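# Open the refrigerator door wide and leave it open

## Task

Swing the refrigerator door far open so that it stays open by itself. The robot must not be holding it in place at the end. Slamming the door, whether opening or closing it, counts as failure. So does the robot toppling or finishing tilted.

## Robot and tools

ROBOT. A wheeled base with a central column, a tilting head and two six-joint arms, each ending in a two-finger gripper. Folded, it is 0.73 m long, 0.62 m wide and 1.88 m tall, and its front is 0.40 m ahead of the column. The base drives straight or turns on the spot. It cannot move sideways.

FRAMES. Base frame: origin on the floor under the column, midway between the drive wheels. x points forward, y left, z up. left_hand and right_hand are reported in this frame, at the point where the fingers meet. The tips reach 8 mm past it. Each hand's z axis runs along the fingers and its y axis along the opening. The odometry frame is the base frame as it stood when the scene began. Heading is in radians from -3.142 to 3.142, positive to the left.

execute_actions. Argument "actions" is a list holding one action or none. An empty list just reports the state and images. An action may contain "base", "joints", or both, plus an optional "speeds". All its motions start together.
- base: exactly one key. {"translate_m": d} is a relative straight drive in metres, -3 to 3, positive forward. {"rotate_rad": d} is a relative turn on the spot in radians, -3.2 to 3.2, positive counter-clockwise seen from above.
- joints: a dict of absolute targets keyed by joint name, not offsets. Arm values are in radians and gripper values in metres.
  - head_tilt_rad: -0.61 to 1.308. 0 is about level; positive tilts down.
  - left_joint1_rad to left_joint6_rad and right_joint1_rad to right_joint6_rad. Ranges for joints 1 to 6: ±2.879, 0 to 3.141, 0 to 3.019, -1.692 to 1.57, ±1.57, ±2.094.
  - left_gripper_m / right_gripper_m: fingertip gap, 0 to 0.093.
  - Done tolerances for joints 1 to 6: 0.045, 0.14, 0.09, 0.055, 0.03, 0.035 rad; head 0.03 rad; gripper 0.003 m.
- speeds: optional caps for this action only. translate_m 0.05 to 0.8 m/s, rotate_rad 0.1 to 1 rad/s. The defaults are the maximums. A base move needing more than 8.667 s is refused, and so is any unknown key or out-of-range value; nothing moves then.
- Argument "cameras": a list of names from cam_head_left, cam_head_right, cam_left_wrist, cam_right_wrist, nav_camera, all. Omitted, null or ["all"] returns every camera; [] returns none.
Any joint or base you leave out may still be driving toward its previous target. No action runs past 15 s.

ARM GEOMETRY (approximate). With joint1 at -1.57 (left) or 1.57 (right) and joints 5 and 6 at 0, the arm lies in a forward-facing vertical plane 0.23 m to that side. Define a = j2 - 0.35, b = 1.05 + j2 - j3, c = b - j4. At c = 1.57 the fingers point straight down.
- Hand distance ahead = 0.12 + 0.39 sin a + 0.38 cos b + 0.25 cos c.
- Hand height = 1.46 + 0.39 cos a - 0.38 sin b - 0.25 sin c.
- Example: j2, j3, j4 = 0.93, 0.78, 0.14 gives about 0.60 m ahead and 1.21 m up.
The real hand tends to sit up to 5 cm lower and nearer the column than this. Reach is roughly 1 m from the shoulder, and no lower than 0.47 m, so the floor is out of reach. Joint 5 swings the hand sideways (positive to the robot's right) and joint 6 rolls it. Very small target changes (under about 0.03 rad, or 0.08 rad for joints 2 and 3) may not move anything. The "speeds" key does not slow arms. For gentle contact, step about 0.05 rad per call from your last target.

RESULT LINES.
- base_status / joint_status: "done", "off_target" (resting short and possibly still pushing), "contact_stop" (base only: a wheel stalled), "time_out".
- "joint command not followed", with a "cause:" line: a self-collision check withheld the targets, and the joints show "not_followed". To clear it, move each of those joints at least 0.05 rad back, move the other arm away, or drive off from the obstacle.
- on_its_own: what was not commanded in this call. "held at" is a target, not a position.
- base_odometry counts wheel turns, so slip shows up as travel. If turned_by_wheels and turned_by_imu differ by more than about 4% and at least 0.05 rad, the base hit something or slipped.
- base_tilt: degrees, forward and right positive. A forward value dropping 0.5 degrees or more during a move means the robot is leaning back.
- motor_effort: wheel efforts in percent, positive meaning forward; the bracketed number is the peak.
- wheel_motors_off = 1: the wheels were shut off after about 3 s of hard pushing; they return after 2 s.
- Motor temperatures: one block per arm, in joint order. MOTOR HOT appears from 85 °C; at 100 °C that arm goes limp (OVER-TEMPERATURE FAULT).
- Gripping: if the reported opening stays 0.002 m or more above its target, the fingers are holding something.

wait: {"seconds": 0 to 10}. Commands nothing and returns the state and images.

zoom_image: {"camera": name, "region": [x0, y0, x1, y1]}. Pixels from the top-left corner, at most 504 by 504, on that camera's latest full image.

finished_scene: {"scene": current scene number}. Ends the scene for good and reports success.

CAMERAS. The head cameras are 1.47 to 1.58 m up and aim about head_tilt_rad below level. Straight ahead may be up to 0.3 rad off the image centre. Each wrist camera sits 0.10 m behind the fingertips and looks along the fingers, angled 0.62 rad. The closed fingertips appear at the image centre, and its up direction is mostly the hand's -x. nav_camera is low at the front of the base (0.23 m up) and looks forward.

CAUTIONS.
- Move the door slowly so it never slams, and let go so it stays open unaided.
- After a contact_stop, back up 0.05 m before turning or retrying.
- A surface 0.30 to 1.20 m high can slide over the base and strike the column.
- An arm blocked by something keeps pushing and heats up. Relieve it by sending its reported positions back as targets.
- Never let the two arms collide or press together; the check does not protect grippers or wrist cameras.
- Avoid tipping the robot, dropping things and pushing hard.

Each tool is called after "Request:" as a command line: name --argument value for each argument, lists and objects as JSON in quotes; but a table of rows of numbers goes row by row, as --pt "numbers of a row", without its own name.

## Session

Request:
execute_actions --actions '[]'

Scene clock: 0.00 s.
Motor temperatures (°C, as the motors report them): left_arm=[24 25 26 23 26 25] | right_arm=[25 24 25 24 27 25]
base_odometry: x=+0.000 y=+0.000 heading=+0.000 (m, m, rad; odometry frame)
turned_by_wheels: +0.000 (rad since the last result)
turned_by_imu: +0.000 (rad since the last result)
base_tilt: forward=-0.6 right=-0.3 (deg)
base_status: not commanded
joint_positions: head_tilt_rad=+0.858 left_joint1_rad=-1.600 left_joint2_rad=+0.870 left_joint3_rad=+0.381 left_joint4_rad=-0.933 left_joint5_rad=-0.019 left_joint6_rad=-0.080 left_gripper_m=+0.094 right_joint1_rad=+1.575 right_joint2_rad=+0.846 right_joint3_rad=+0.419 right_joint4_rad=-0.969 right_joint5_rad=+0.000 right_joint6_rad=-0.009 right_gripper_m=+0.094
joint_status: not commanded
wheel_motors_off: 0
motor_effort: left_wheel=+3 right_wheel=+0 (%)
left_hand: x=+0.1371 y=+0.2219 z=+1.2548 quat_wxyz=(+0.434, +0.020, -0.901, -0.018) (m; base frame)
right_hand: x=+0.1567 y=-0.2245 z=+1.2559 quat_wxyz=(+0.423, +0.006, -0.906, -0.003) (m; base frame)
pictures: cam_head_left, cam_head_right, cam_left_wrist, cam_right_wrist, nav_camera
Images, in order (width x height): cam_head_left 672x504, cam_head_right 672x504, cam_left_wrist 504x504, cam_right_wrist 504x504, nav_camera 672x504.

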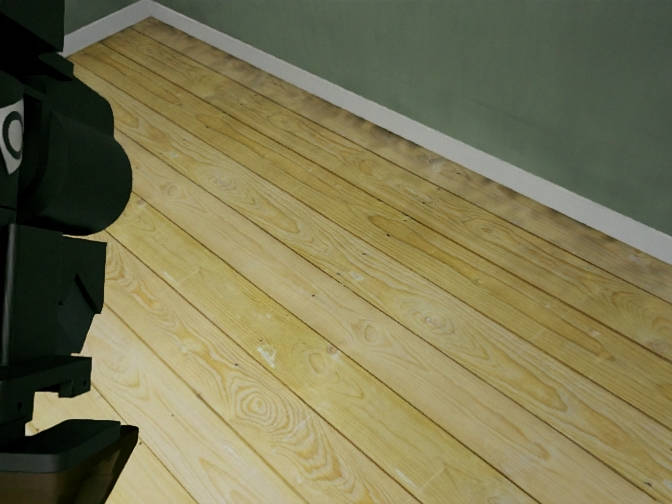

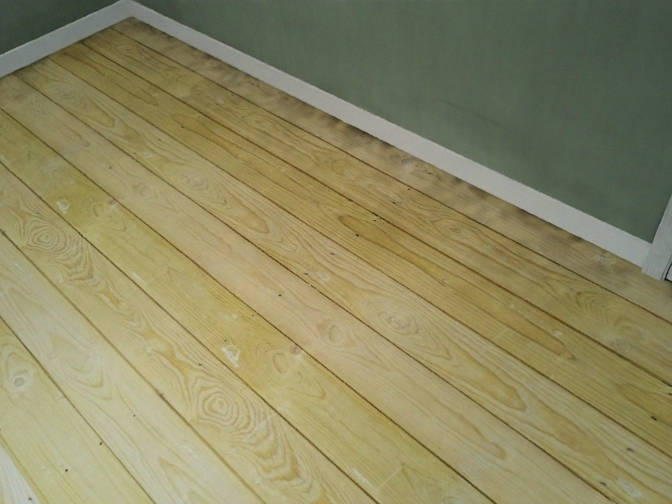

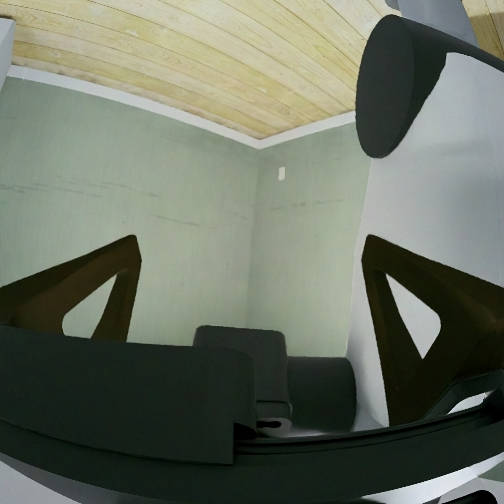

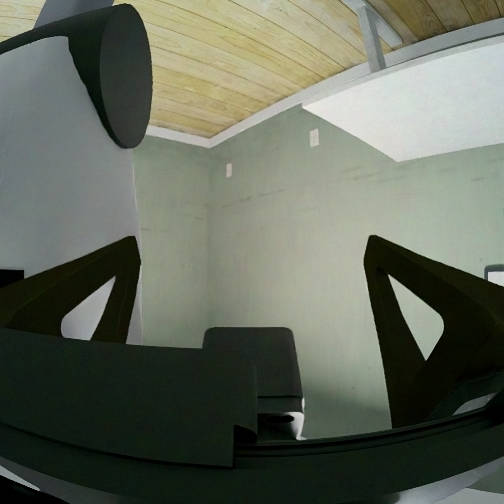

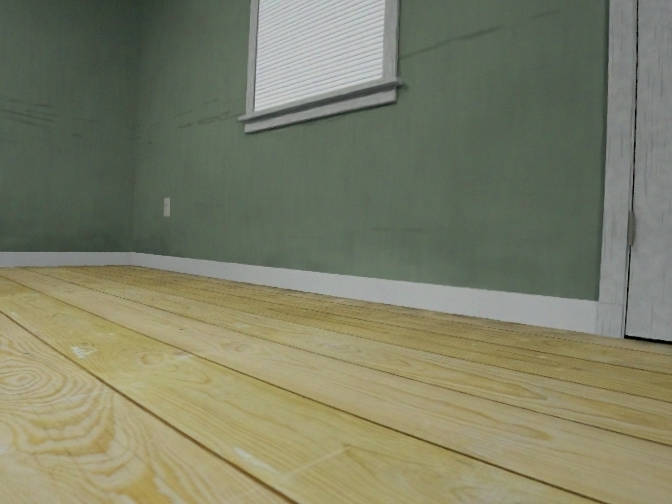

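Request:
execute_actions --actions '[{"base":{"rotate_rad":1.5},"joints":{"head_tilt_rad":0.3}}]' --cameras '["cam_head_left","cam_head_right","nav_camera"]'

Scene clock: 8.30 s.
Motor temperatures (°C, as the motors report them): left_arm=[24 25 26 23 26 25] | right_arm=[25 24 25 24 27 25]
base_odometry: x=+0.000 y=+0.000 heading=+1.500 (m, m, rad; odometry frame)
turned_by_wheels: +1.500 (rad since the last result)
turned_by_imu: +1.490 (rad since the last result)
base_tilt: forward=-0.6 right=-0.2 (deg)
base_status: done
joint_positions: head_tilt_rad=+0.319 left_joint1_rad=-1.600 left_joint2_rad=+0.870 left_joint3_rad=+0.381 left_joint4_rad=-0.933 left_joint5_rad=-0.019 left_joint6_rad=-0.080 left_gripper_m=+0.094 right_joint1_rad=+1.575 right_joint2_rad=+0.846 right_joint3_rad=+0.419 right_joint4_rad=-0.969 right_joint5_rad=+0.000 right_joint6_rad=-0.009 right_gripper_m=+0.094
joint_status: all done
wheel_motors_off: 0
motor_effort: left_wheel=-3(42) right_wheel=+3(28) (%)
left_hand: x=+0.1371 y=+0.2219 z=+1.2548 quat_wxyz=(+0.434, +0.020, -0.901, -0.018) (m; base frame)
right_hand: x=+0.1567 y=-0.2245 z=+1.2559 quat_wxyz=(+0.423, +0.006, -0.906, -0.003) (m; base frame)
pictures: cam_head_left, cam_head_right, nav_camera
Images, in order (width x height): cam_head_left 672x504, cam_head_right 672x504, nav_camera 672x504.

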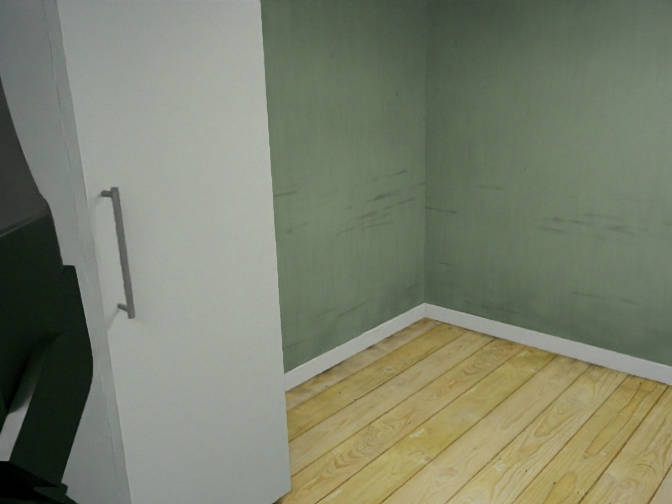

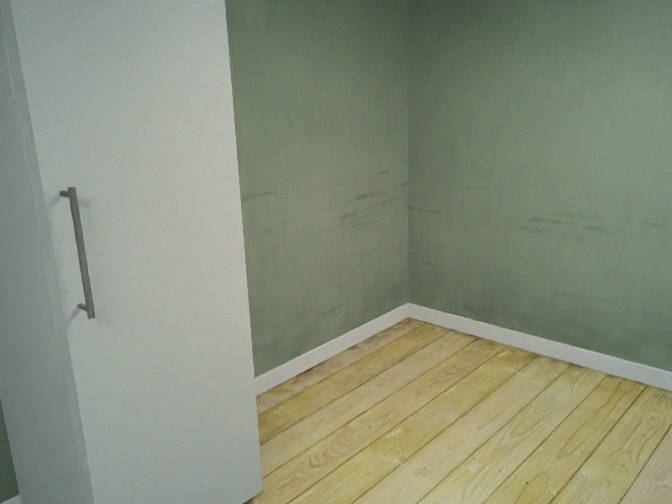

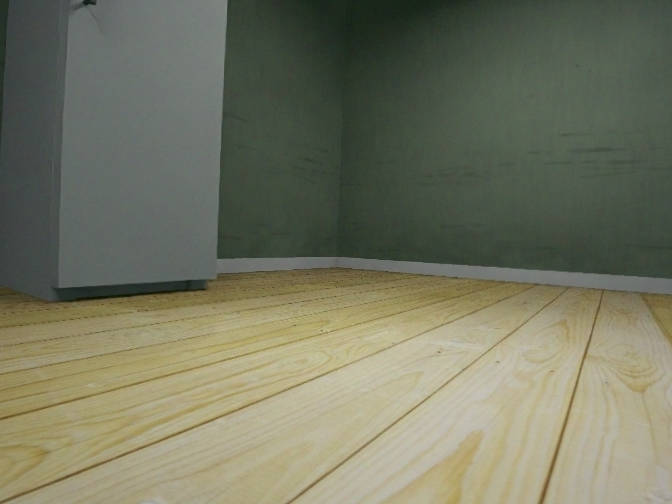

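Request:
execute_actions --actions '[{"base":{"rotate_rad":-0.16}}]' --cameras '[]'

Request:
execute_actions --actions '[{"base":{"translate_m":1.15}}]' --cameras '[]'

Request:
execute_actions --actions '[{"base":{"rotate_rad":1.47}}]' --cameras '["cam_head_left","cam_head_right","nav_camera"]'

Scene clock: 65.60 s.
Motor temperatures (°C, as the motors report them): left_arm=[24 25 26 23 26 25] | right_arm=[25 24 25 24 27 25]
base_odometry: x=+0.000 y=+0.000 heading=+1.340 (m, m, rad; odometry frame)
turned_by_wheels: -0.160 (rad since the last result)
turned_by_imu: -0.161 (rad since the last result)
base_tilt: forward=-0.6 right=-0.2 (deg)
base_status: done
joint_positions: head_tilt_rad=+0.319 left_joint1_rad=-1.600 left_joint2_rad=+0.870 left_joint3_rad=+0.381 left_joint4_rad=-0.933 left_joint5_rad=-0.019 left_joint6_rad=-0.080 left_gripper_m=+0.094 right_joint1_rad=+1.575 right_joint2_rad=+0.846 right_joint3_rad=+0.419 right_joint4_rad=-0.969 right_joint5_rad=+0.000 right_joint6_rad=-0.009 right_gripper_m=+0.094
joint_status: not commanded
wheel_motors_off: 0
motor_effort: left_wheel=+1(23) right_wheel=-4(25) (%)
left_hand: x=+0.1371 y=+0.2219 z=+1.2548 quat_wxyz=(+0.434, +0.020, -0.901, -0.018) (m; base frame)
right_hand: x=+0.1567 y=-0.2245 z=+1.2559 quat_wxyz=(+0.423, +0.006, -0.906, -0.003) (m; base frame)
pictures: none
No camera images: the call's "cameras" was empty. Leave "cameras" out to get every camera's image.

Scene clock: 69.10 s.
Motor temperatures (°C, as the motors report them): left_arm=[24 25 26 23 26 25] | right_arm=[25 24 25 24 27 25]
base_odometry: x=+0.263 y=+1.120 heading=+1.341 (m, m, rad; odometry frame)
turned_by_wheels: +0.001 (rad since the last result)
turned_by_imu: -0.003 (rad since the last result)
base_tilt: forward=-0.6 right=-0.3 (deg)
base_status: done
joint_positions: head_tilt_rad=+0.319 left_joint1_rad=-1.600 left_joint2_rad=+0.870 left_joint3_rad=+0.381 left_joint4_rad=-0.933 left_joint5_rad=-0.019 left_joint6_rad=-0.080 left_gripper_m=+0.094 right_joint1_rad=+1.575 right_joint2_rad=+0.846 right_joint3_rad=+0.419 right_joint4_rad=-0.969 right_joint5_rad=+0.000 right_joint6_rad=-0.009 right_gripper_m=+0.094
joint_status: not commanded
wheel_motors_off: 0
motor_effort: left_wheel=+1(73) right_wheel=-3(51) (%)
left_hand: x=+0.1371 y=+0.2219 z=+1.2548 quat_wxyz=(+0.434, +0.020, -0.901, -0.018) (m; base frame)
right_hand: x=+0.1569 y=-0.2245 z=+1.2558 quat_wxyz=(+0.423, +0.006, -0.906, -0.003) (m; base frame)
pictures: none
No camera images: the call's "cameras" was empty. Leave "cameras" out to get every camera's image.

Scene clock: 71.90 s.
Motor temperatures (°C, as the motors report them): left_arm=[24 25 26 23 26 25] | right_arm=[25 24 25 24 27 25]
base_odometry: x=+0.263 y=+1.120 heading=+2.810 (m, m, rad; odometry frame)
turned_by_wheels: +1.470 (rad since the last result)
turned_by_imu: +1.458 (rad since the last result)
base_tilt: forward=-0.6 right=-0.2 (deg)
base_status: done
joint_positions: head_tilt_rad=+0.319 left_joint1_rad=-1.600 left_joint2_rad=+0.870 left_joint3_rad=+0.381 left_joint4_rad=-0.933 left_joint5_rad=-0.019 left_joint6_rad=-0.080 left_gripper_m=+0.094 right_joint1_rad=+1.575 right_joint2_rad=+0.846 right_joint3_rad=+0.419 right_joint4_rad=-0.969 right_joint5_rad=+0.000 right_joint6_rad=-0.009 right_gripper_m=+0.094
joint_status: not commanded
wheel_motors_off: 0
motor_effort: left_wheel=-3(53) right_wheel=+2(36) (%)
left_hand: x=+0.1371 y=+0.2219 z=+1.2548 quat_wxyz=(+0.434, +0.020, -0.901, -0.018) (m; base frame)
right_hand: x=+0.1569 y=-0.2245 z=+1.2558 quat_wxyz=(+0.423, +0.006, -0.906, -0.003) (m; base frame)
pictures: cam_head_left, cam_head_right, nav_camera
Images, in order (width x height): cam_head_left 672x504, cam_head_right 672x504, nav_camera 672x504.

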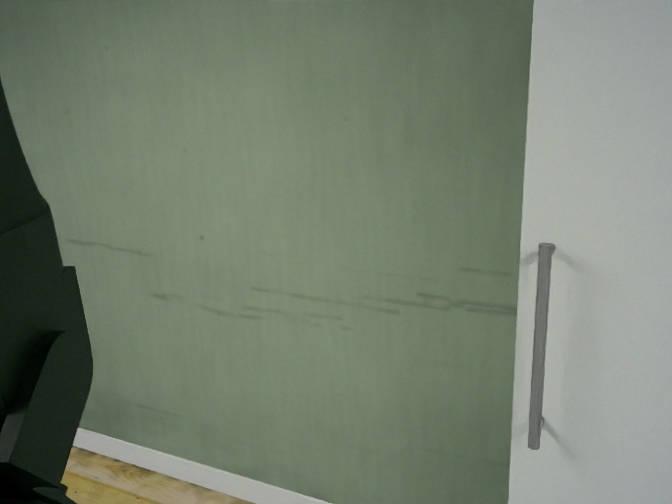

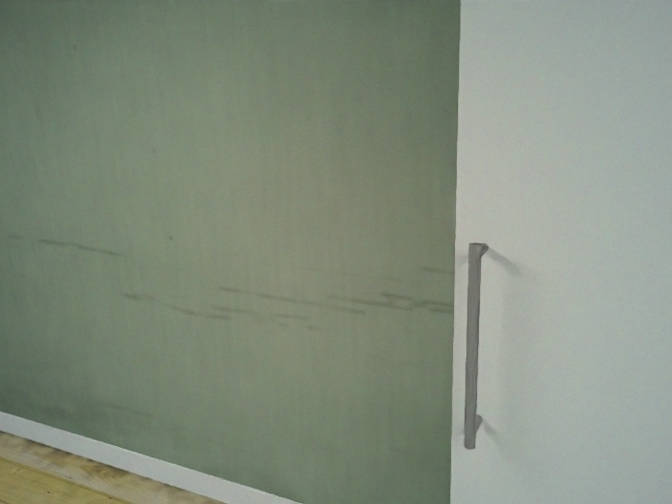

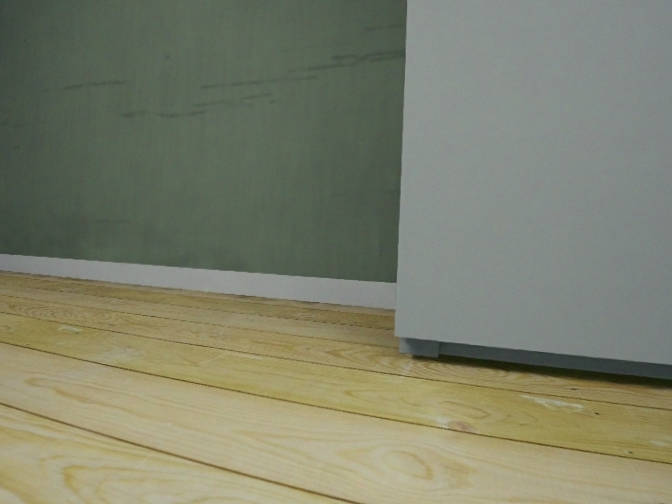

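Request:
execute_actions --actions '[{"joints":{"head_tilt_rad":0.5,"right_joint2_rad":1.836,"right_joint3_rad":1.436,"right_joint4_rad":1.4}}]'

Scene clock: 81.50 s.
Motor temperatures (°C, as the motors report them): left_arm=[24 26 26 23 26 25] | right_arm=[25 25 25 24 27 25]
base_odometry: x=+0.263 y=+1.120 heading=+2.810 (m, m, rad; odometry frame)
turned_by_wheels: +0.000 (rad since the last result)
turned_by_imu: -0.002 (rad since the last result)
base_tilt: forward=-0.6 right=-0.3 (deg)
base_status: not commanded
joint_positions: head_tilt_rad=+0.504 left_joint1_rad=-1.600 left_joint2_rad=+0.870 left_joint3_rad=+0.381 left_joint4_rad=-0.933 left_joint5_rad=-0.019 left_joint6_rad=-0.080 left_gripper_m=+0.094 right_joint1_rad=+1.575 right_joint2_rad=+1.838 right_joint3_rad=+1.422 right_joint4_rad=+1.377 right_joint5_rad=+0.000 right_joint6_rad=-0.009 right_gripper_m=+0.094
joint_status: all done
wheel_motors_off: 0
motor_effort: left_wheel=-6(7) right_wheel=+6(7) (%)
left_hand: x=+0.1371 y=+0.2219 z=+1.2548 quat_wxyz=(+0.434, +0.020, -0.901, -0.018) (m; base frame)
right_hand: x=+0.7936 y=-0.2225 z=+1.0857 quat_wxyz=(-0.676, +0.003, -0.737, +0.001) (m; base frame)
pictures: cam_head_left, cam_head_right, cam_left_wrist, cam_right_wrist, nav_camera
Images, in order (width x height): cam_head_left 672x504, cam_head_right 672x504, cam_left_wrist 504x504, cam_right_wrist 504x504, nav_camera 672x504.

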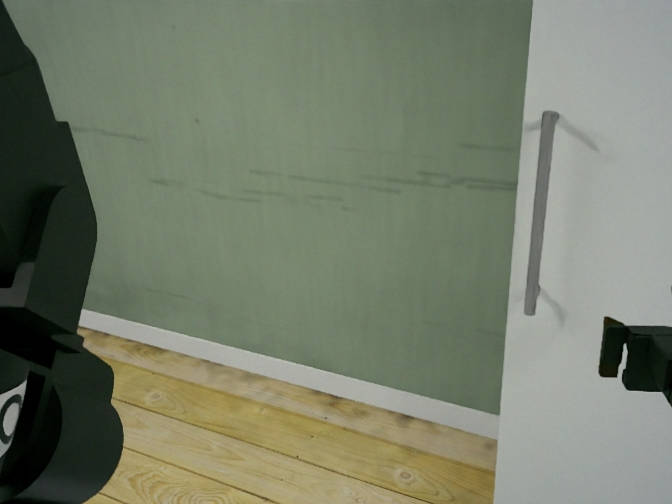

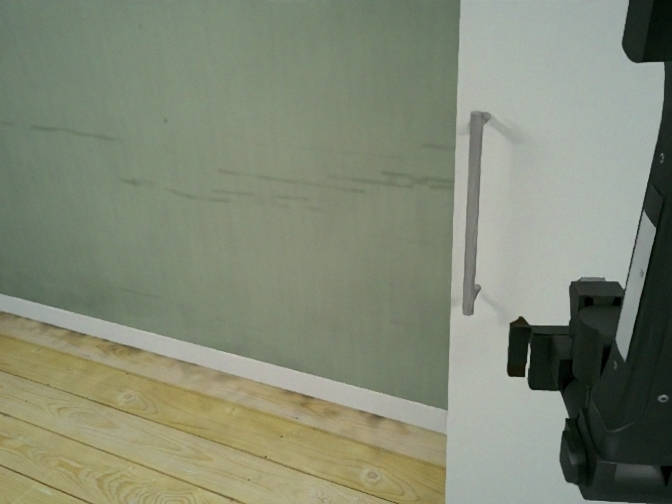

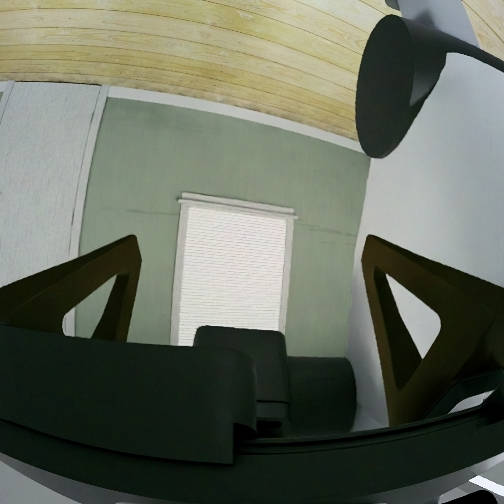

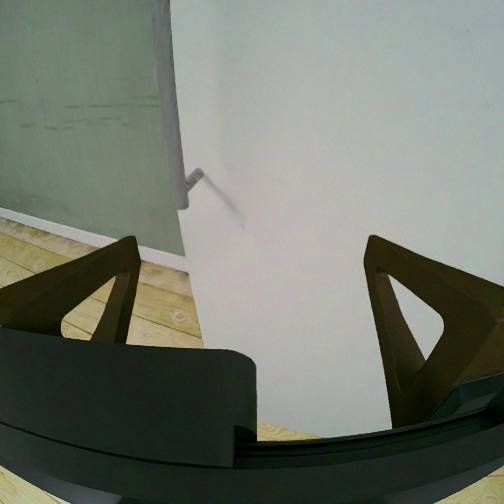

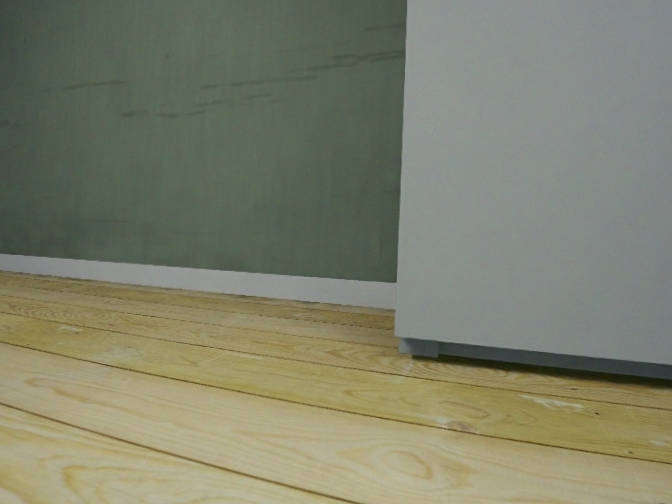

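Request:
execute_actions --actions '[{"base":{"rotate_rad":0.08}}]' --cameras '[]'

Request:
execute_actions --actions '[{"base":{"translate_m":0.15},"speeds":{"translate_m":0.2}}]' --cameras '["cam_head_right","cam_right_wrist"]'

Scene clock: 92.30 s.
Motor temperatures (°C, as the motors report them): left_arm=[24 26 26 23 26 25] | right_arm=[25 26 25 25 27 25]
base_odometry: x=+0.263 y=+1.120 heading=+2.890 (m, m, rad; odometry frame)
turned_by_wheels: +0.079 (rad since the last result)
turned_by_imu: +0.077 (rad since the last result)
base_tilt: forward=-0.5 right=-0.3 (deg)
base_status: done
joint_positions: head_tilt_rad=+0.504 left_joint1_rad=-1.600 left_joint2_rad=+0.870 left_joint3_rad=+0.381 left_joint4_rad=-0.933 left_joint5_rad=-0.019 left_joint6_rad=-0.080 left_gripper_m=+0.094 right_joint1_rad=+1.575 right_joint2_rad=+1.838 right_joint3_rad=+1.422 right_joint4_rad=+1.377 right_joint5_rad=+0.000 right_joint6_rad=-0.009 right_gripper_m=+0.094
joint_status: not commanded
wheel_motors_off: 0
motor_effort: left_wheel=-3(30) right_wheel=+3(29) (%)
left_hand: x=+0.1371 y=+0.2219 z=+1.2548 quat_wxyz=(+0.434, +0.020, -0.901, -0.018) (m; base frame)
right_hand: x=+0.7936 y=-0.2225 z=+1.0857 quat_wxyz=(-0.676, +0.003, -0.737, +0.001) (m; base frame)
pictures: none
No camera images: the call's "cameras" was empty. Leave "cameras" out to get every camera's image.

Scene clock: 94.17 s.
Motor temperatures (°C, as the motors report them): left_arm=[24 26 26 23 26 25] | right_arm=[25 26 25 25 27 25]
base_odometry: x=+0.117 y=+1.157 heading=+2.891 (m, m, rad; odometry frame)
turned_by_wheels: +0.001 (rad since the last result)
turned_by_imu: +0.000 (rad since the last result)
base_tilt: forward=-0.5 right=-0.2 (deg)
base_status: done
joint_positions: head_tilt_rad=+0.505 left_joint1_rad=-1.600 left_joint2_rad=+0.870 left_joint3_rad=+0.380 left_joint4_rad=-0.933 left_joint5_rad=-0.019 left_joint6_rad=-0.080 left_gripper_m=+0.094 right_joint1_rad=+1.575 right_joint2_rad=+1.838 right_joint3_rad=+1.423 right_joint4_rad=+1.377 right_joint5_rad=+0.000 right_joint6_rad=-0.009 right_gripper_m=+0.094
joint_status: not commanded
wheel_motors_off: 0
motor_effort: left_wheel=+2(57) right_wheel=-2(64) (%)
left_hand: x=+0.1364 y=+0.2220 z=+1.2550 quat_wxyz=(+0.435, +0.020, -0.900, -0.018) (m; base frame)
right_hand: x=+0.7940 y=-0.2225 z=+1.0859 quat_wxyz=(-0.676, +0.003, -0.737, +0.001) (m; base frame)
pictures: cam_head_right, cam_right_wrist
Images, in order (width x height): cam_head_right 672x504, cam_right_wrist 504x504.

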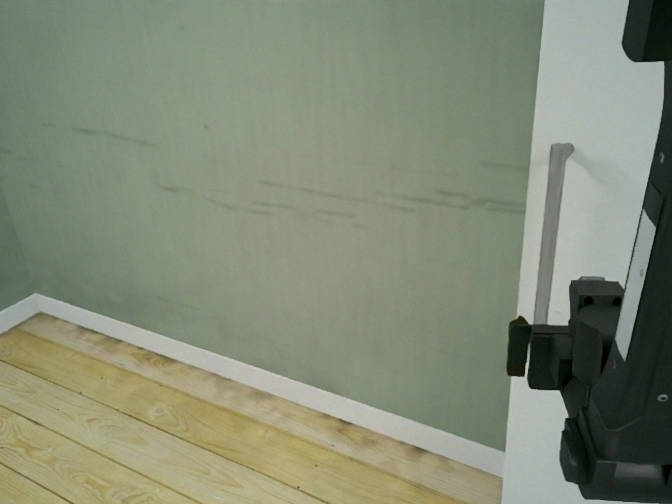

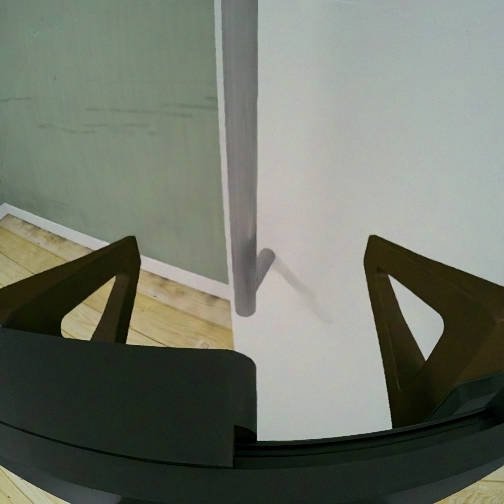

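Request:
execute_actions --actions '[{"base":{"translate_m":0.06},"speeds":{"translate_m":0.1}}]' --cameras '["cam_head_left","cam_right_wrist"]'

Scene clock: 107.93 s.
Motor temperatures (°C, as the motors report them): left_arm=[24 26 26 23 26 25] | right_arm=[25 27 25 25 27 25]
base_odometry: x=+0.059 y=+1.172 heading=+2.892 (m, m, rad; odometry frame)
turned_by_wheels: +0.001 (rad since the last result)
turned_by_imu: -0.001 (rad since the last result)
base_tilt: forward=-0.5 right=-0.2 (deg)
base_status: done
joint_positions: head_tilt_rad=+0.505 left_joint1_rad=-1.600 left_joint2_rad=+0.870 left_joint3_rad=+0.379 left_joint4_rad=-0.933 left_joint5_rad=-0.019 left_joint6_rad=-0.080 left_gripper_m=+0.094 right_joint1_rad=+1.575 right_joint2_rad=+1.838 right_joint3_rad=+1.424 right_joint4_rad=+1.377 right_joint5_rad=+0.000 right_joint6_rad=-0.009 right_gripper_m=+0.094
joint_status: not commanded
wheel_motors_off: 0
motor_effort: left_wheel=+1(48) right_wheel=-1(48) (%)
left_hand: x=+0.1363 y=+0.2220 z=+1.2550 quat_wxyz=(+0.435, +0.020, -0.900, -0.018) (m; base frame)
right_hand: x=+0.7946 y=-0.2225 z=+1.0863 quat_wxyz=(-0.677, +0.003, -0.736, +0.001) (m; base frame)
pictures: cam_head_left, cam_right_wrist
Images, in order (width x height): cam_head_left 672x504, cam_right_wrist 504x504.

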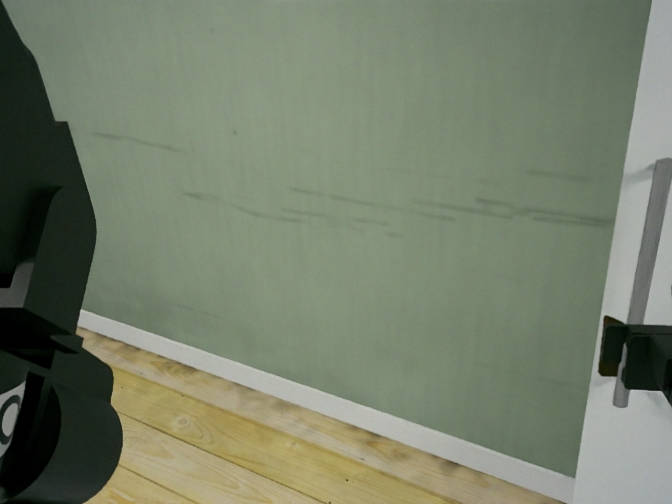

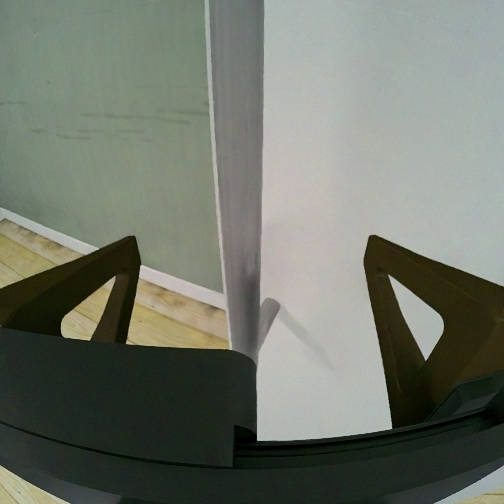

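Request:
execute_actions --actions '[{"base":{"translate_m":0.03},"speeds":{"translate_m":0.08}}]' --cameras '["cam_right_wrist"]'

Request:
execute_actions --actions '[{"joints":{"right_gripper_m":0.0}}]' --cameras '["cam_head_right","cam_right_wrist"]'

Scene clock: 118.93 s.
Motor temperatures (°C, as the motors report them): left_arm=[24 26 26 23 26 25] | right_arm=[25 27 25 25 27 25]
base_odometry: x=+0.030 y=+1.179 heading=+2.892 (m, m, rad; odometry frame)
turned_by_wheels: +0.001 (rad since the last result)
turned_by_imu: -0.001 (rad since the last result)
base_tilt: forward=-0.6 right=-0.2 (deg)
base_status: done
joint_positions: head_tilt_rad=+0.505 left_joint1_rad=-1.600 left_joint2_rad=+0.870 left_joint3_rad=+0.380 left_joint4_rad=-0.933 left_joint5_rad=-0.019 left_joint6_rad=-0.080 left_gripper_m=+0.094 right_joint1_rad=+1.575 right_joint2_rad=+1.838 right_joint3_rad=+1.424 right_joint4_rad=+1.377 right_joint5_rad=+0.000 right_joint6_rad=-0.009 right_gripper_m=+0.094
joint_status: not commanded
wheel_motors_off: 0
motor_effort: left_wheel=+3(42) right_wheel=-1(41) (%)
left_hand: x=+0.1365 y=+0.2220 z=+1.2550 quat_wxyz=(+0.434, +0.020, -0.900, -0.018) (m; base frame)
right_hand: x=+0.7947 y=-0.2225 z=+1.0864 quat_wxyz=(-0.677, +0.003, -0.736, +0.001) (m; base frame)
pictures: cam_right_wrist
Images, in order (width x height): cam_right_wrist 504x504.

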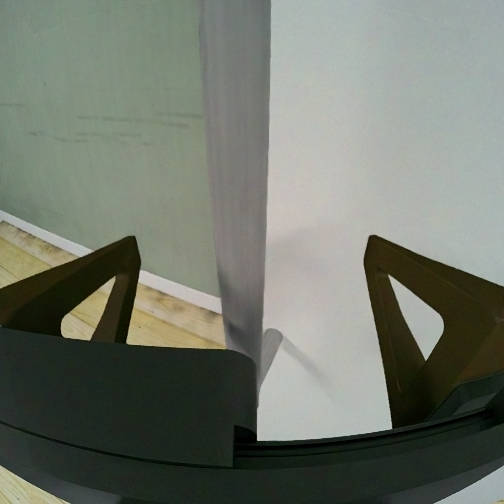

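Scene clock: 119.67 s.
Motor temperatures (°C, as the motors report them): left_arm=[24 26 26 23 26 25] | right_arm=[25 27 25 25 27 25]
base_odometry: x=+0.030 y=+1.179 heading=+2.892 (m, m, rad; odometry frame)
turned_by_wheels: +0.000 (rad since the last result)
turned_by_imu: +0.000 (rad since the last result)
base_tilt: forward=-0.6 right=-0.2 (deg)
base_status: not commanded
joint_positions: head_tilt_rad=+0.505 left_joint1_rad=-1.600 left_joint2_rad=+0.870 left_joint3_rad=+0.380 left_joint4_rad=-0.933 left_joint5_rad=-0.019 left_joint6_rad=-0.080 left_gripper_m=+0.094 right_joint1_rad=+1.580 right_joint2_rad=+1.838 right_joint3_rad=+1.425 right_joint4_rad=+1.377 right_joint5_rad=-0.006 right_joint6_rad=-0.010 right_gripper_m=+0.017
joint_status: right_gripper_m off_target (ended at +0.017, target +0.000)
wheel_motors_off: 0
motor_effort: left_wheel=+4(3) right_wheel=-4(5) (%)
left_hand: x=+0.1365 y=+0.2220 z=+1.2550 quat_wxyz=(+0.434, +0.020, -0.900, -0.018) (m; base frame)
right_hand: x=+0.7949 y=-0.2184 z=+1.0866 quat_wxyz=(-0.677, +0.005, -0.736, -0.003) (m; base frame)
pictures: cam_head_right, cam_right_wrist
Images, in order (width x height): cam_head_right 672x504, cam_right_wrist 504x504.

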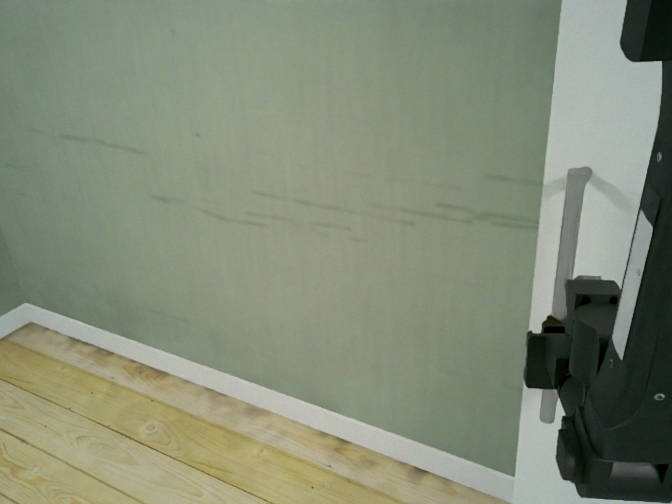

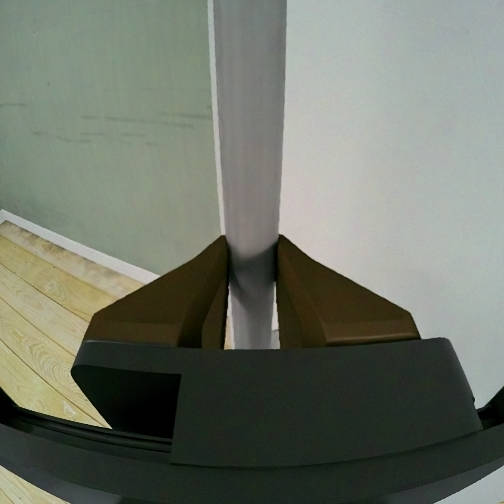

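Request:
execute_actions --actions '[{"base":{"translate_m":-0.12},"speeds":{"translate_m":0.05}}]' --cameras '["cam_head_right","cam_right_wrist","nav_camera"]'

Scene clock: 127.53 s.
Motor temperatures (°C, as the motors report them): left_arm=[24 26 26 23 26 25] | right_arm=[25 27 25 25 27 25]
base_odometry: x=+0.146 y=+1.150 heading=+2.891 (m, m, rad; odometry frame)
turned_by_wheels: -0.001 (rad since the last result)
turned_by_imu: -0.004 (rad since the last result)
base_tilt: forward=-0.6 right=-0.3 (deg)
base_status: done
joint_positions: head_tilt_rad=+0.505 left_joint1_rad=-1.600 left_joint2_rad=+0.870 left_joint3_rad=+0.378 left_joint4_rad=-0.933 left_joint5_rad=-0.019 left_joint6_rad=-0.080 left_gripper_m=+0.094 right_joint1_rad=+1.580 right_joint2_rad=+1.838 right_joint3_rad=+1.437 right_joint4_rad=+1.376 right_joint5_rad=-0.004 right_joint6_rad=-0.011 right_gripper_m=+0.000
joint_status: not commanded
wheel_motors_off: 0
on_its_own: right_gripper_m moved -0.017 to your old target +0.000
motor_effort: left_wheel=-4(42) right_wheel=+2(55) (%)
left_hand: x=+0.1359 y=+0.2220 z=+1.2552 quat_wxyz=(+0.435, +0.020, -0.900, -0.018) (m; base frame)
right_hand: x=+0.7997 y=-0.2186 z=+1.0896 quat_wxyz=(-0.681, +0.005, -0.732, -0.002) (m; base frame)
pictures: cam_head_right, cam_right_wrist, nav_camera
Images, in order (width x height): cam_head_right 672x504, cam_right_wrist 504x504, nav_camera 672x504.

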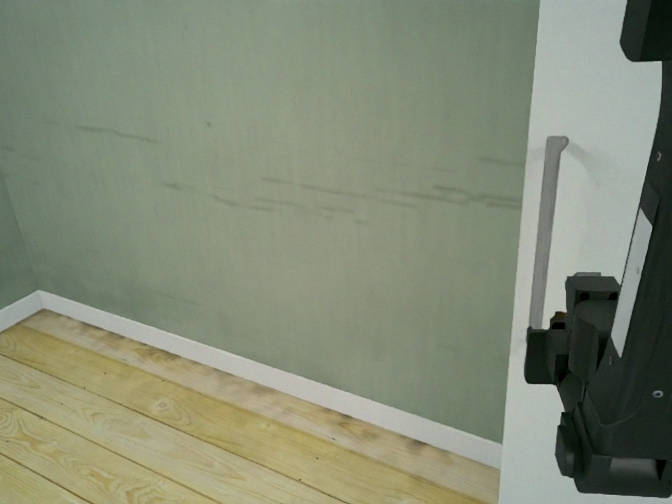

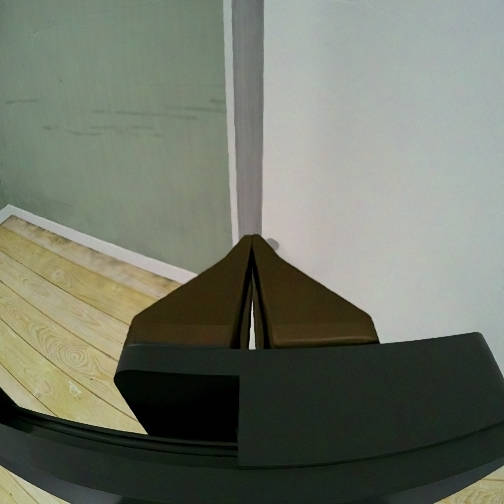

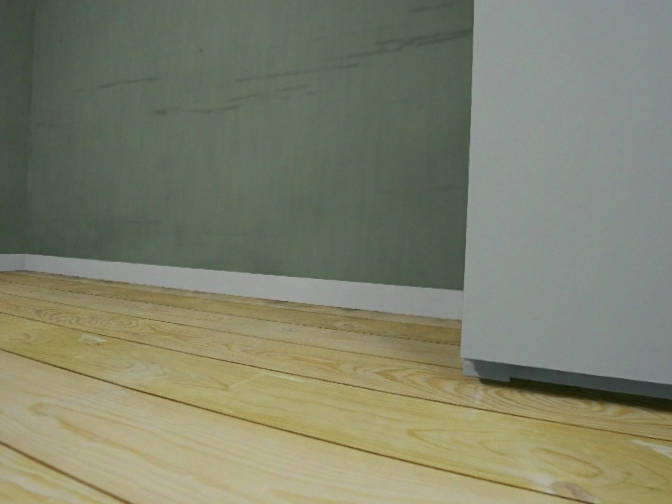

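Request:
execute_actions --actions '[{"base":{"rotate_rad":-0.36},"joints":{"right_joint5_rad":-1.25,"right_gripper_m":0.07,"right_joint1_rad":1.66,"head_tilt_rad":0.6}}]' --cameras '["cam_head_left","cam_head_right","cam_right_wrist","nav_camera"]'

Scene clock: 150.80 s.
Motor temperatures (°C, as the motors report them): left_arm=[24 26 26 23 26 25] | right_arm=[25 28 25 25 27 25]
base_odometry: x=+0.146 y=+1.150 heading=+2.531 (m, m, rad; odometry frame)
turned_by_wheels: -0.359 (rad since the last result)
turned_by_imu: -0.355 (rad since the last result)
base_tilt: forward=-0.7 right=-0.2 (deg)
base_status: done
joint_positions: head_tilt_rad=+0.603 left_joint1_rad=-1.600 left_joint2_rad=+0.870 left_joint3_rad=+0.378 left_joint4_rad=-0.933 left_joint5_rad=-0.019 left_joint6_rad=-0.080 left_gripper_m=+0.094 right_joint1_rad=+1.666 right_joint2_rad=+1.838 right_joint3_rad=+1.437 right_joint4_rad=+1.376 right_joint5_rad=-1.246 right_joint6_rad=-0.011 right_gripper_m=+0.070
joint_status: all done
wheel_motors_off: 0
motor_effort: left_wheel=+0(47) right_wheel=-4(55) (%)
left_hand: x=+0.1359 y=+0.2220 z=+1.2552 quat_wxyz=(+0.435, +0.020, -0.900, -0.018) (m; base frame)
right_hand: x=+0.6739 y=-0.0052 z=+1.1138 quat_wxyz=(-0.561, +0.392, -0.565, -0.461) (m; base frame)
pictures: cam_head_left, cam_head_right, cam_right_wrist, nav_camera
Images, in order (width x height): cam_head_left 672x504, cam_head_right 672x504, cam_right_wrist 504x504, nav_camera 672x504.

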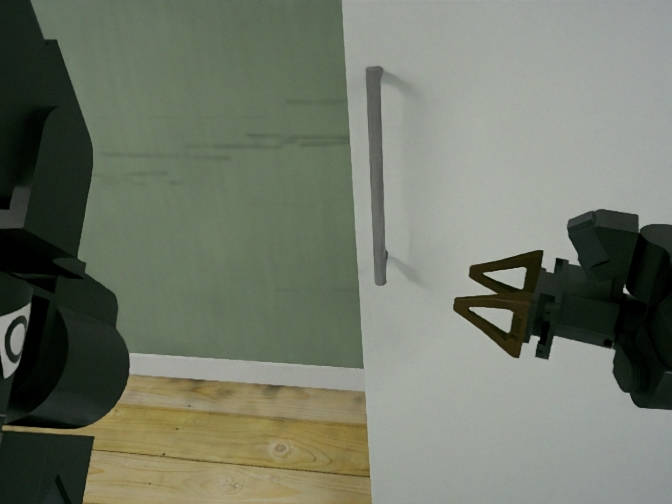

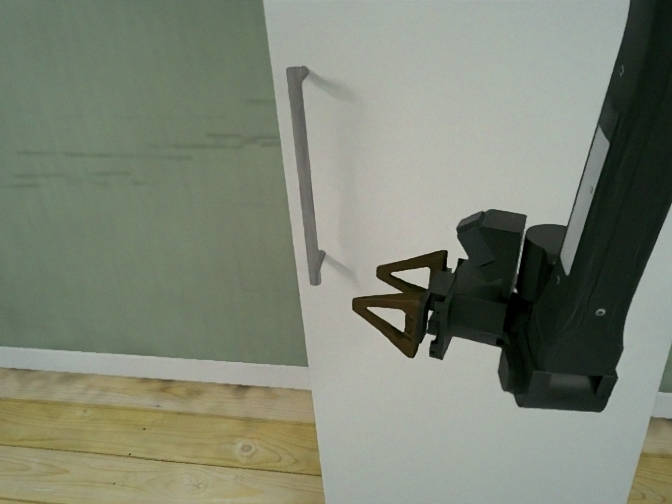

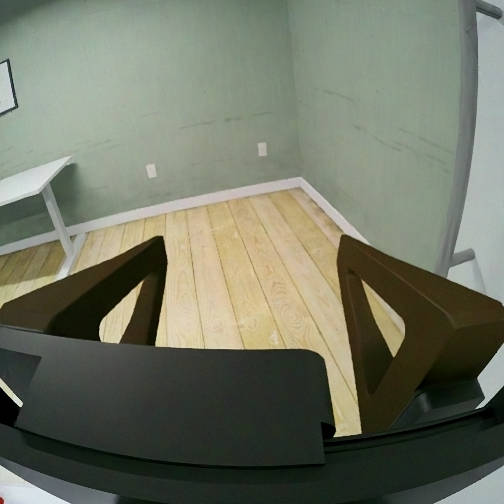

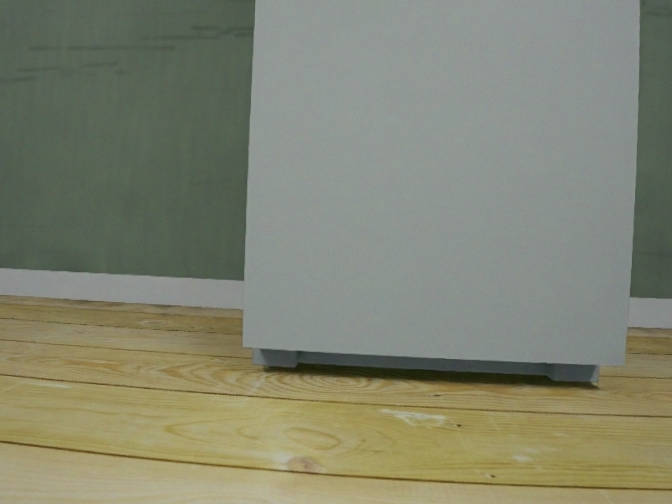

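Request:
execute_actions --actions '[{"base":{"translate_m":0.21},"speeds":{"translate_m":0.15},"joints":{"right_joint1_rad":1.74}}]' --cameras '["cam_head_left","cam_head_right","cam_right_wrist"]'

Scene clock: 159.63 s.
Motor temperatures (°C, as the motors report them): left_arm=[24 26 26 23 26 25] | right_arm=[25 28 25 25 27 25]
base_odometry: x=-0.026 y=+1.270 heading=+2.530 (m, m, rad; odometry frame)
turned_by_wheels: -0.001 (rad since the last result)
turned_by_imu: -0.004 (rad since the last result)
base_tilt: forward=-0.7 right=-0.2 (deg)
base_status: done
joint_positions: head_tilt_rad=+0.604 left_joint1_rad=-1.600 left_joint2_rad=+0.870 left_joint3_rad=+0.380 left_joint4_rad=-0.933 left_joint5_rad=-0.019 left_joint6_rad=-0.080 left_gripper_m=+0.094 right_joint1_rad=+1.743 right_joint2_rad=+1.838 right_joint3_rad=+1.437 right_joint4_rad=+1.377 right_joint5_rad=-1.247 right_joint6_rad=-0.011 right_gripper_m=+0.070
joint_status: all done
wheel_motors_off: 0
motor_effort: left_wheel=-3(59) right_wheel=+1(61) (%)
left_hand: x=+0.1365 y=+0.2220 z=+1.2550 quat_wxyz=(+0.434, +0.020, -0.900, -0.018) (m; base frame)
right_hand: x=+0.6644 y=+0.0397 z=+1.1301 quat_wxyz=(-0.565, +0.384, -0.541, -0.490) (m; base frame)
pictures: cam_head_left, cam_head_right, cam_right_wrist
Images, in order (width x height): cam_head_left 672x504, cam_head_right 672x504, cam_right_wrist 504x504.

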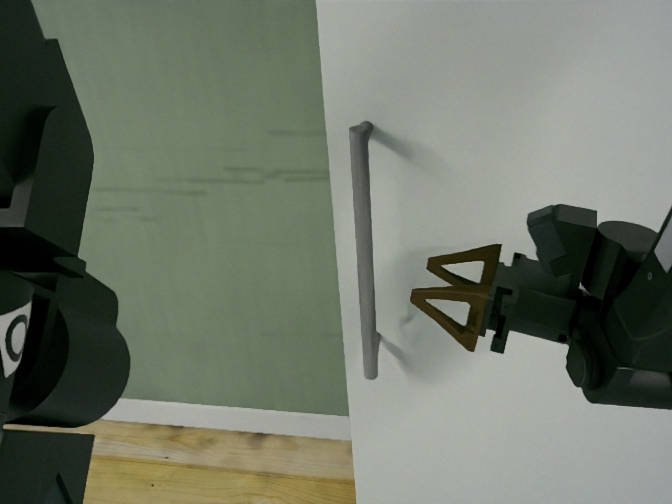

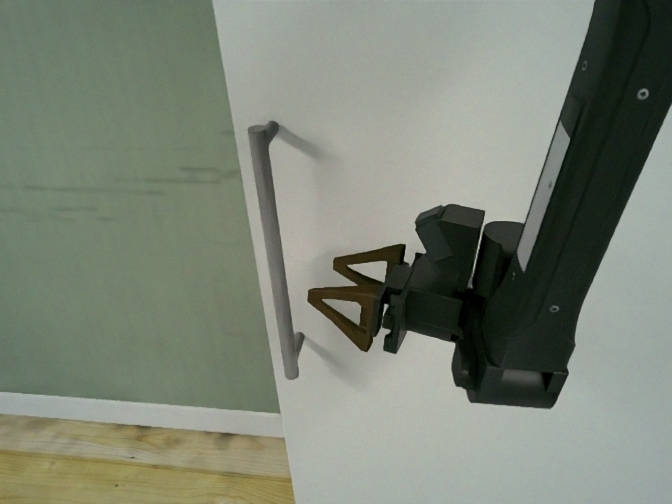

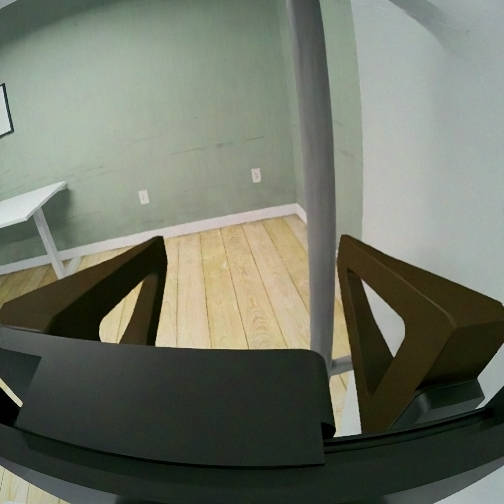

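Request:
execute_actions --actions '[{"base":{"translate_m":0.04},"speeds":{"translate_m":0.08}}]' --cameras '["cam_right_wrist"]'

Request:
execute_actions --actions '[{"base":{"rotate_rad":0.08},"speeds":{"rotate_rad":0.1}}]' --cameras '["cam_head_left","cam_right_wrist"]'

Scene clock: 170.10 s.
Motor temperatures (°C, as the motors report them): left_arm=[24 26 26 23 26 25] | right_arm=[25 28 25 25 27 25]
base_odometry: x=-0.059 y=+1.293 heading=+2.530 (m, m, rad; odometry frame)
turned_by_wheels: -0.001 (rad since the last result)
turned_by_imu: -0.003 (rad since the last result)
base_tilt: forward=-0.6 right=-0.3 (deg)
base_status: done
joint_positions: head_tilt_rad=+0.604 left_joint1_rad=-1.600 left_joint2_rad=+0.870 left_joint3_rad=+0.380 left_joint4_rad=-0.933 left_joint5_rad=-0.019 left_joint6_rad=-0.080 left_gripper_m=+0.094 right_joint1_rad=+1.743 right_joint2_rad=+1.838 right_joint3_rad=+1.437 right_joint4_rad=+1.377 right_joint5_rad=-1.248 right_joint6_rad=-0.011 right_gripper_m=+0.070
joint_status: not commanded
wheel_motors_off: 0
motor_effort: left_wheel=-1(43) right_wheel=+2(40) (%)
left_hand: x=+0.1365 y=+0.2220 z=+1.2550 quat_wxyz=(+0.434, +0.020, -0.900, -0.018) (m; base frame)
right_hand: x=+0.6643 y=+0.0397 z=+1.1301 quat_wxyz=(-0.565, +0.384, -0.541, -0.490) (m; base frame)
pictures: cam_right_wrist
Images, in order (width x height): cam_right_wrist 504x504.

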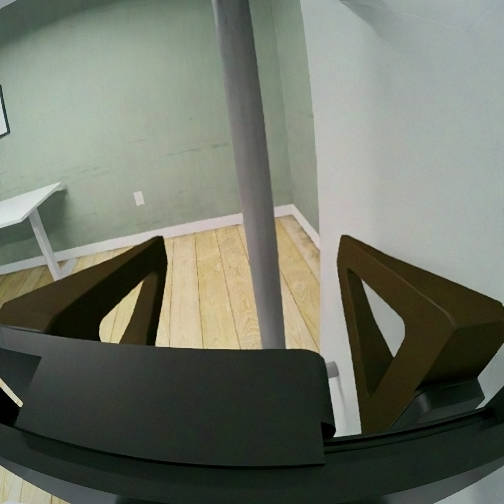

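Scene clock: 171.47 s.
Motor temperatures (°C, as the motors report them): left_arm=[24 26 26 23 26 25] | right_arm=[25 28 25 25 27 25]
base_odometry: x=-0.059 y=+1.293 heading=+2.608 (m, m, rad; odometry frame)
turned_by_wheels: +0.079 (rad since the last result)
turned_by_imu: +0.077 (rad since the last result)
base_tilt: forward=-0.6 right=-0.2 (deg)
base_status: done
joint_positions: head_tilt_rad=+0.604 left_joint1_rad=-1.600 left_joint2_rad=+0.870 left_joint3_rad=+0.380 left_joint4_rad=-0.933 left_joint5_rad=-0.019 left_joint6_rad=-0.080 left_gripper_m=+0.094 right_joint1_rad=+1.742 right_joint2_rad=+1.838 right_joint3_rad=+1.437 right_joint4_rad=+1.377 right_joint5_rad=-1.248 right_joint6_rad=-0.011 right_gripper_m=+0.070
joint_status: not commanded
wheel_motors_off: 0
motor_effort: left_wheel=-3(44) right_wheel=+1(40) (%)
left_hand: x=+0.1365 y=+0.2220 z=+1.2550 quat_wxyz=(+0.434, +0.020, -0.900, -0.018) (m; base frame)
right_hand: x=+0.6644 y=+0.0395 z=+1.1300 quat_wxyz=(-0.565, +0.384, -0.541, -0.490) (m; base frame)
pictures: cam_head_left, cam_right_wrist
Images, in order (width x height): cam_head_left 672x504, cam_right_wrist 504x504.

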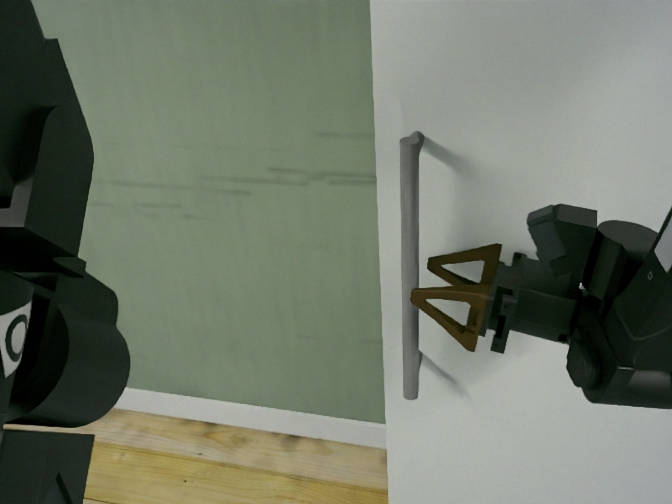

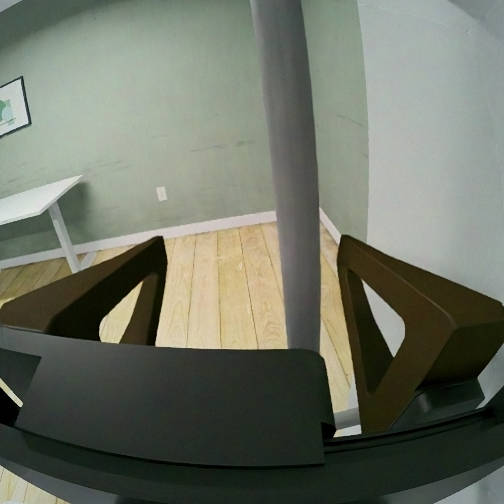

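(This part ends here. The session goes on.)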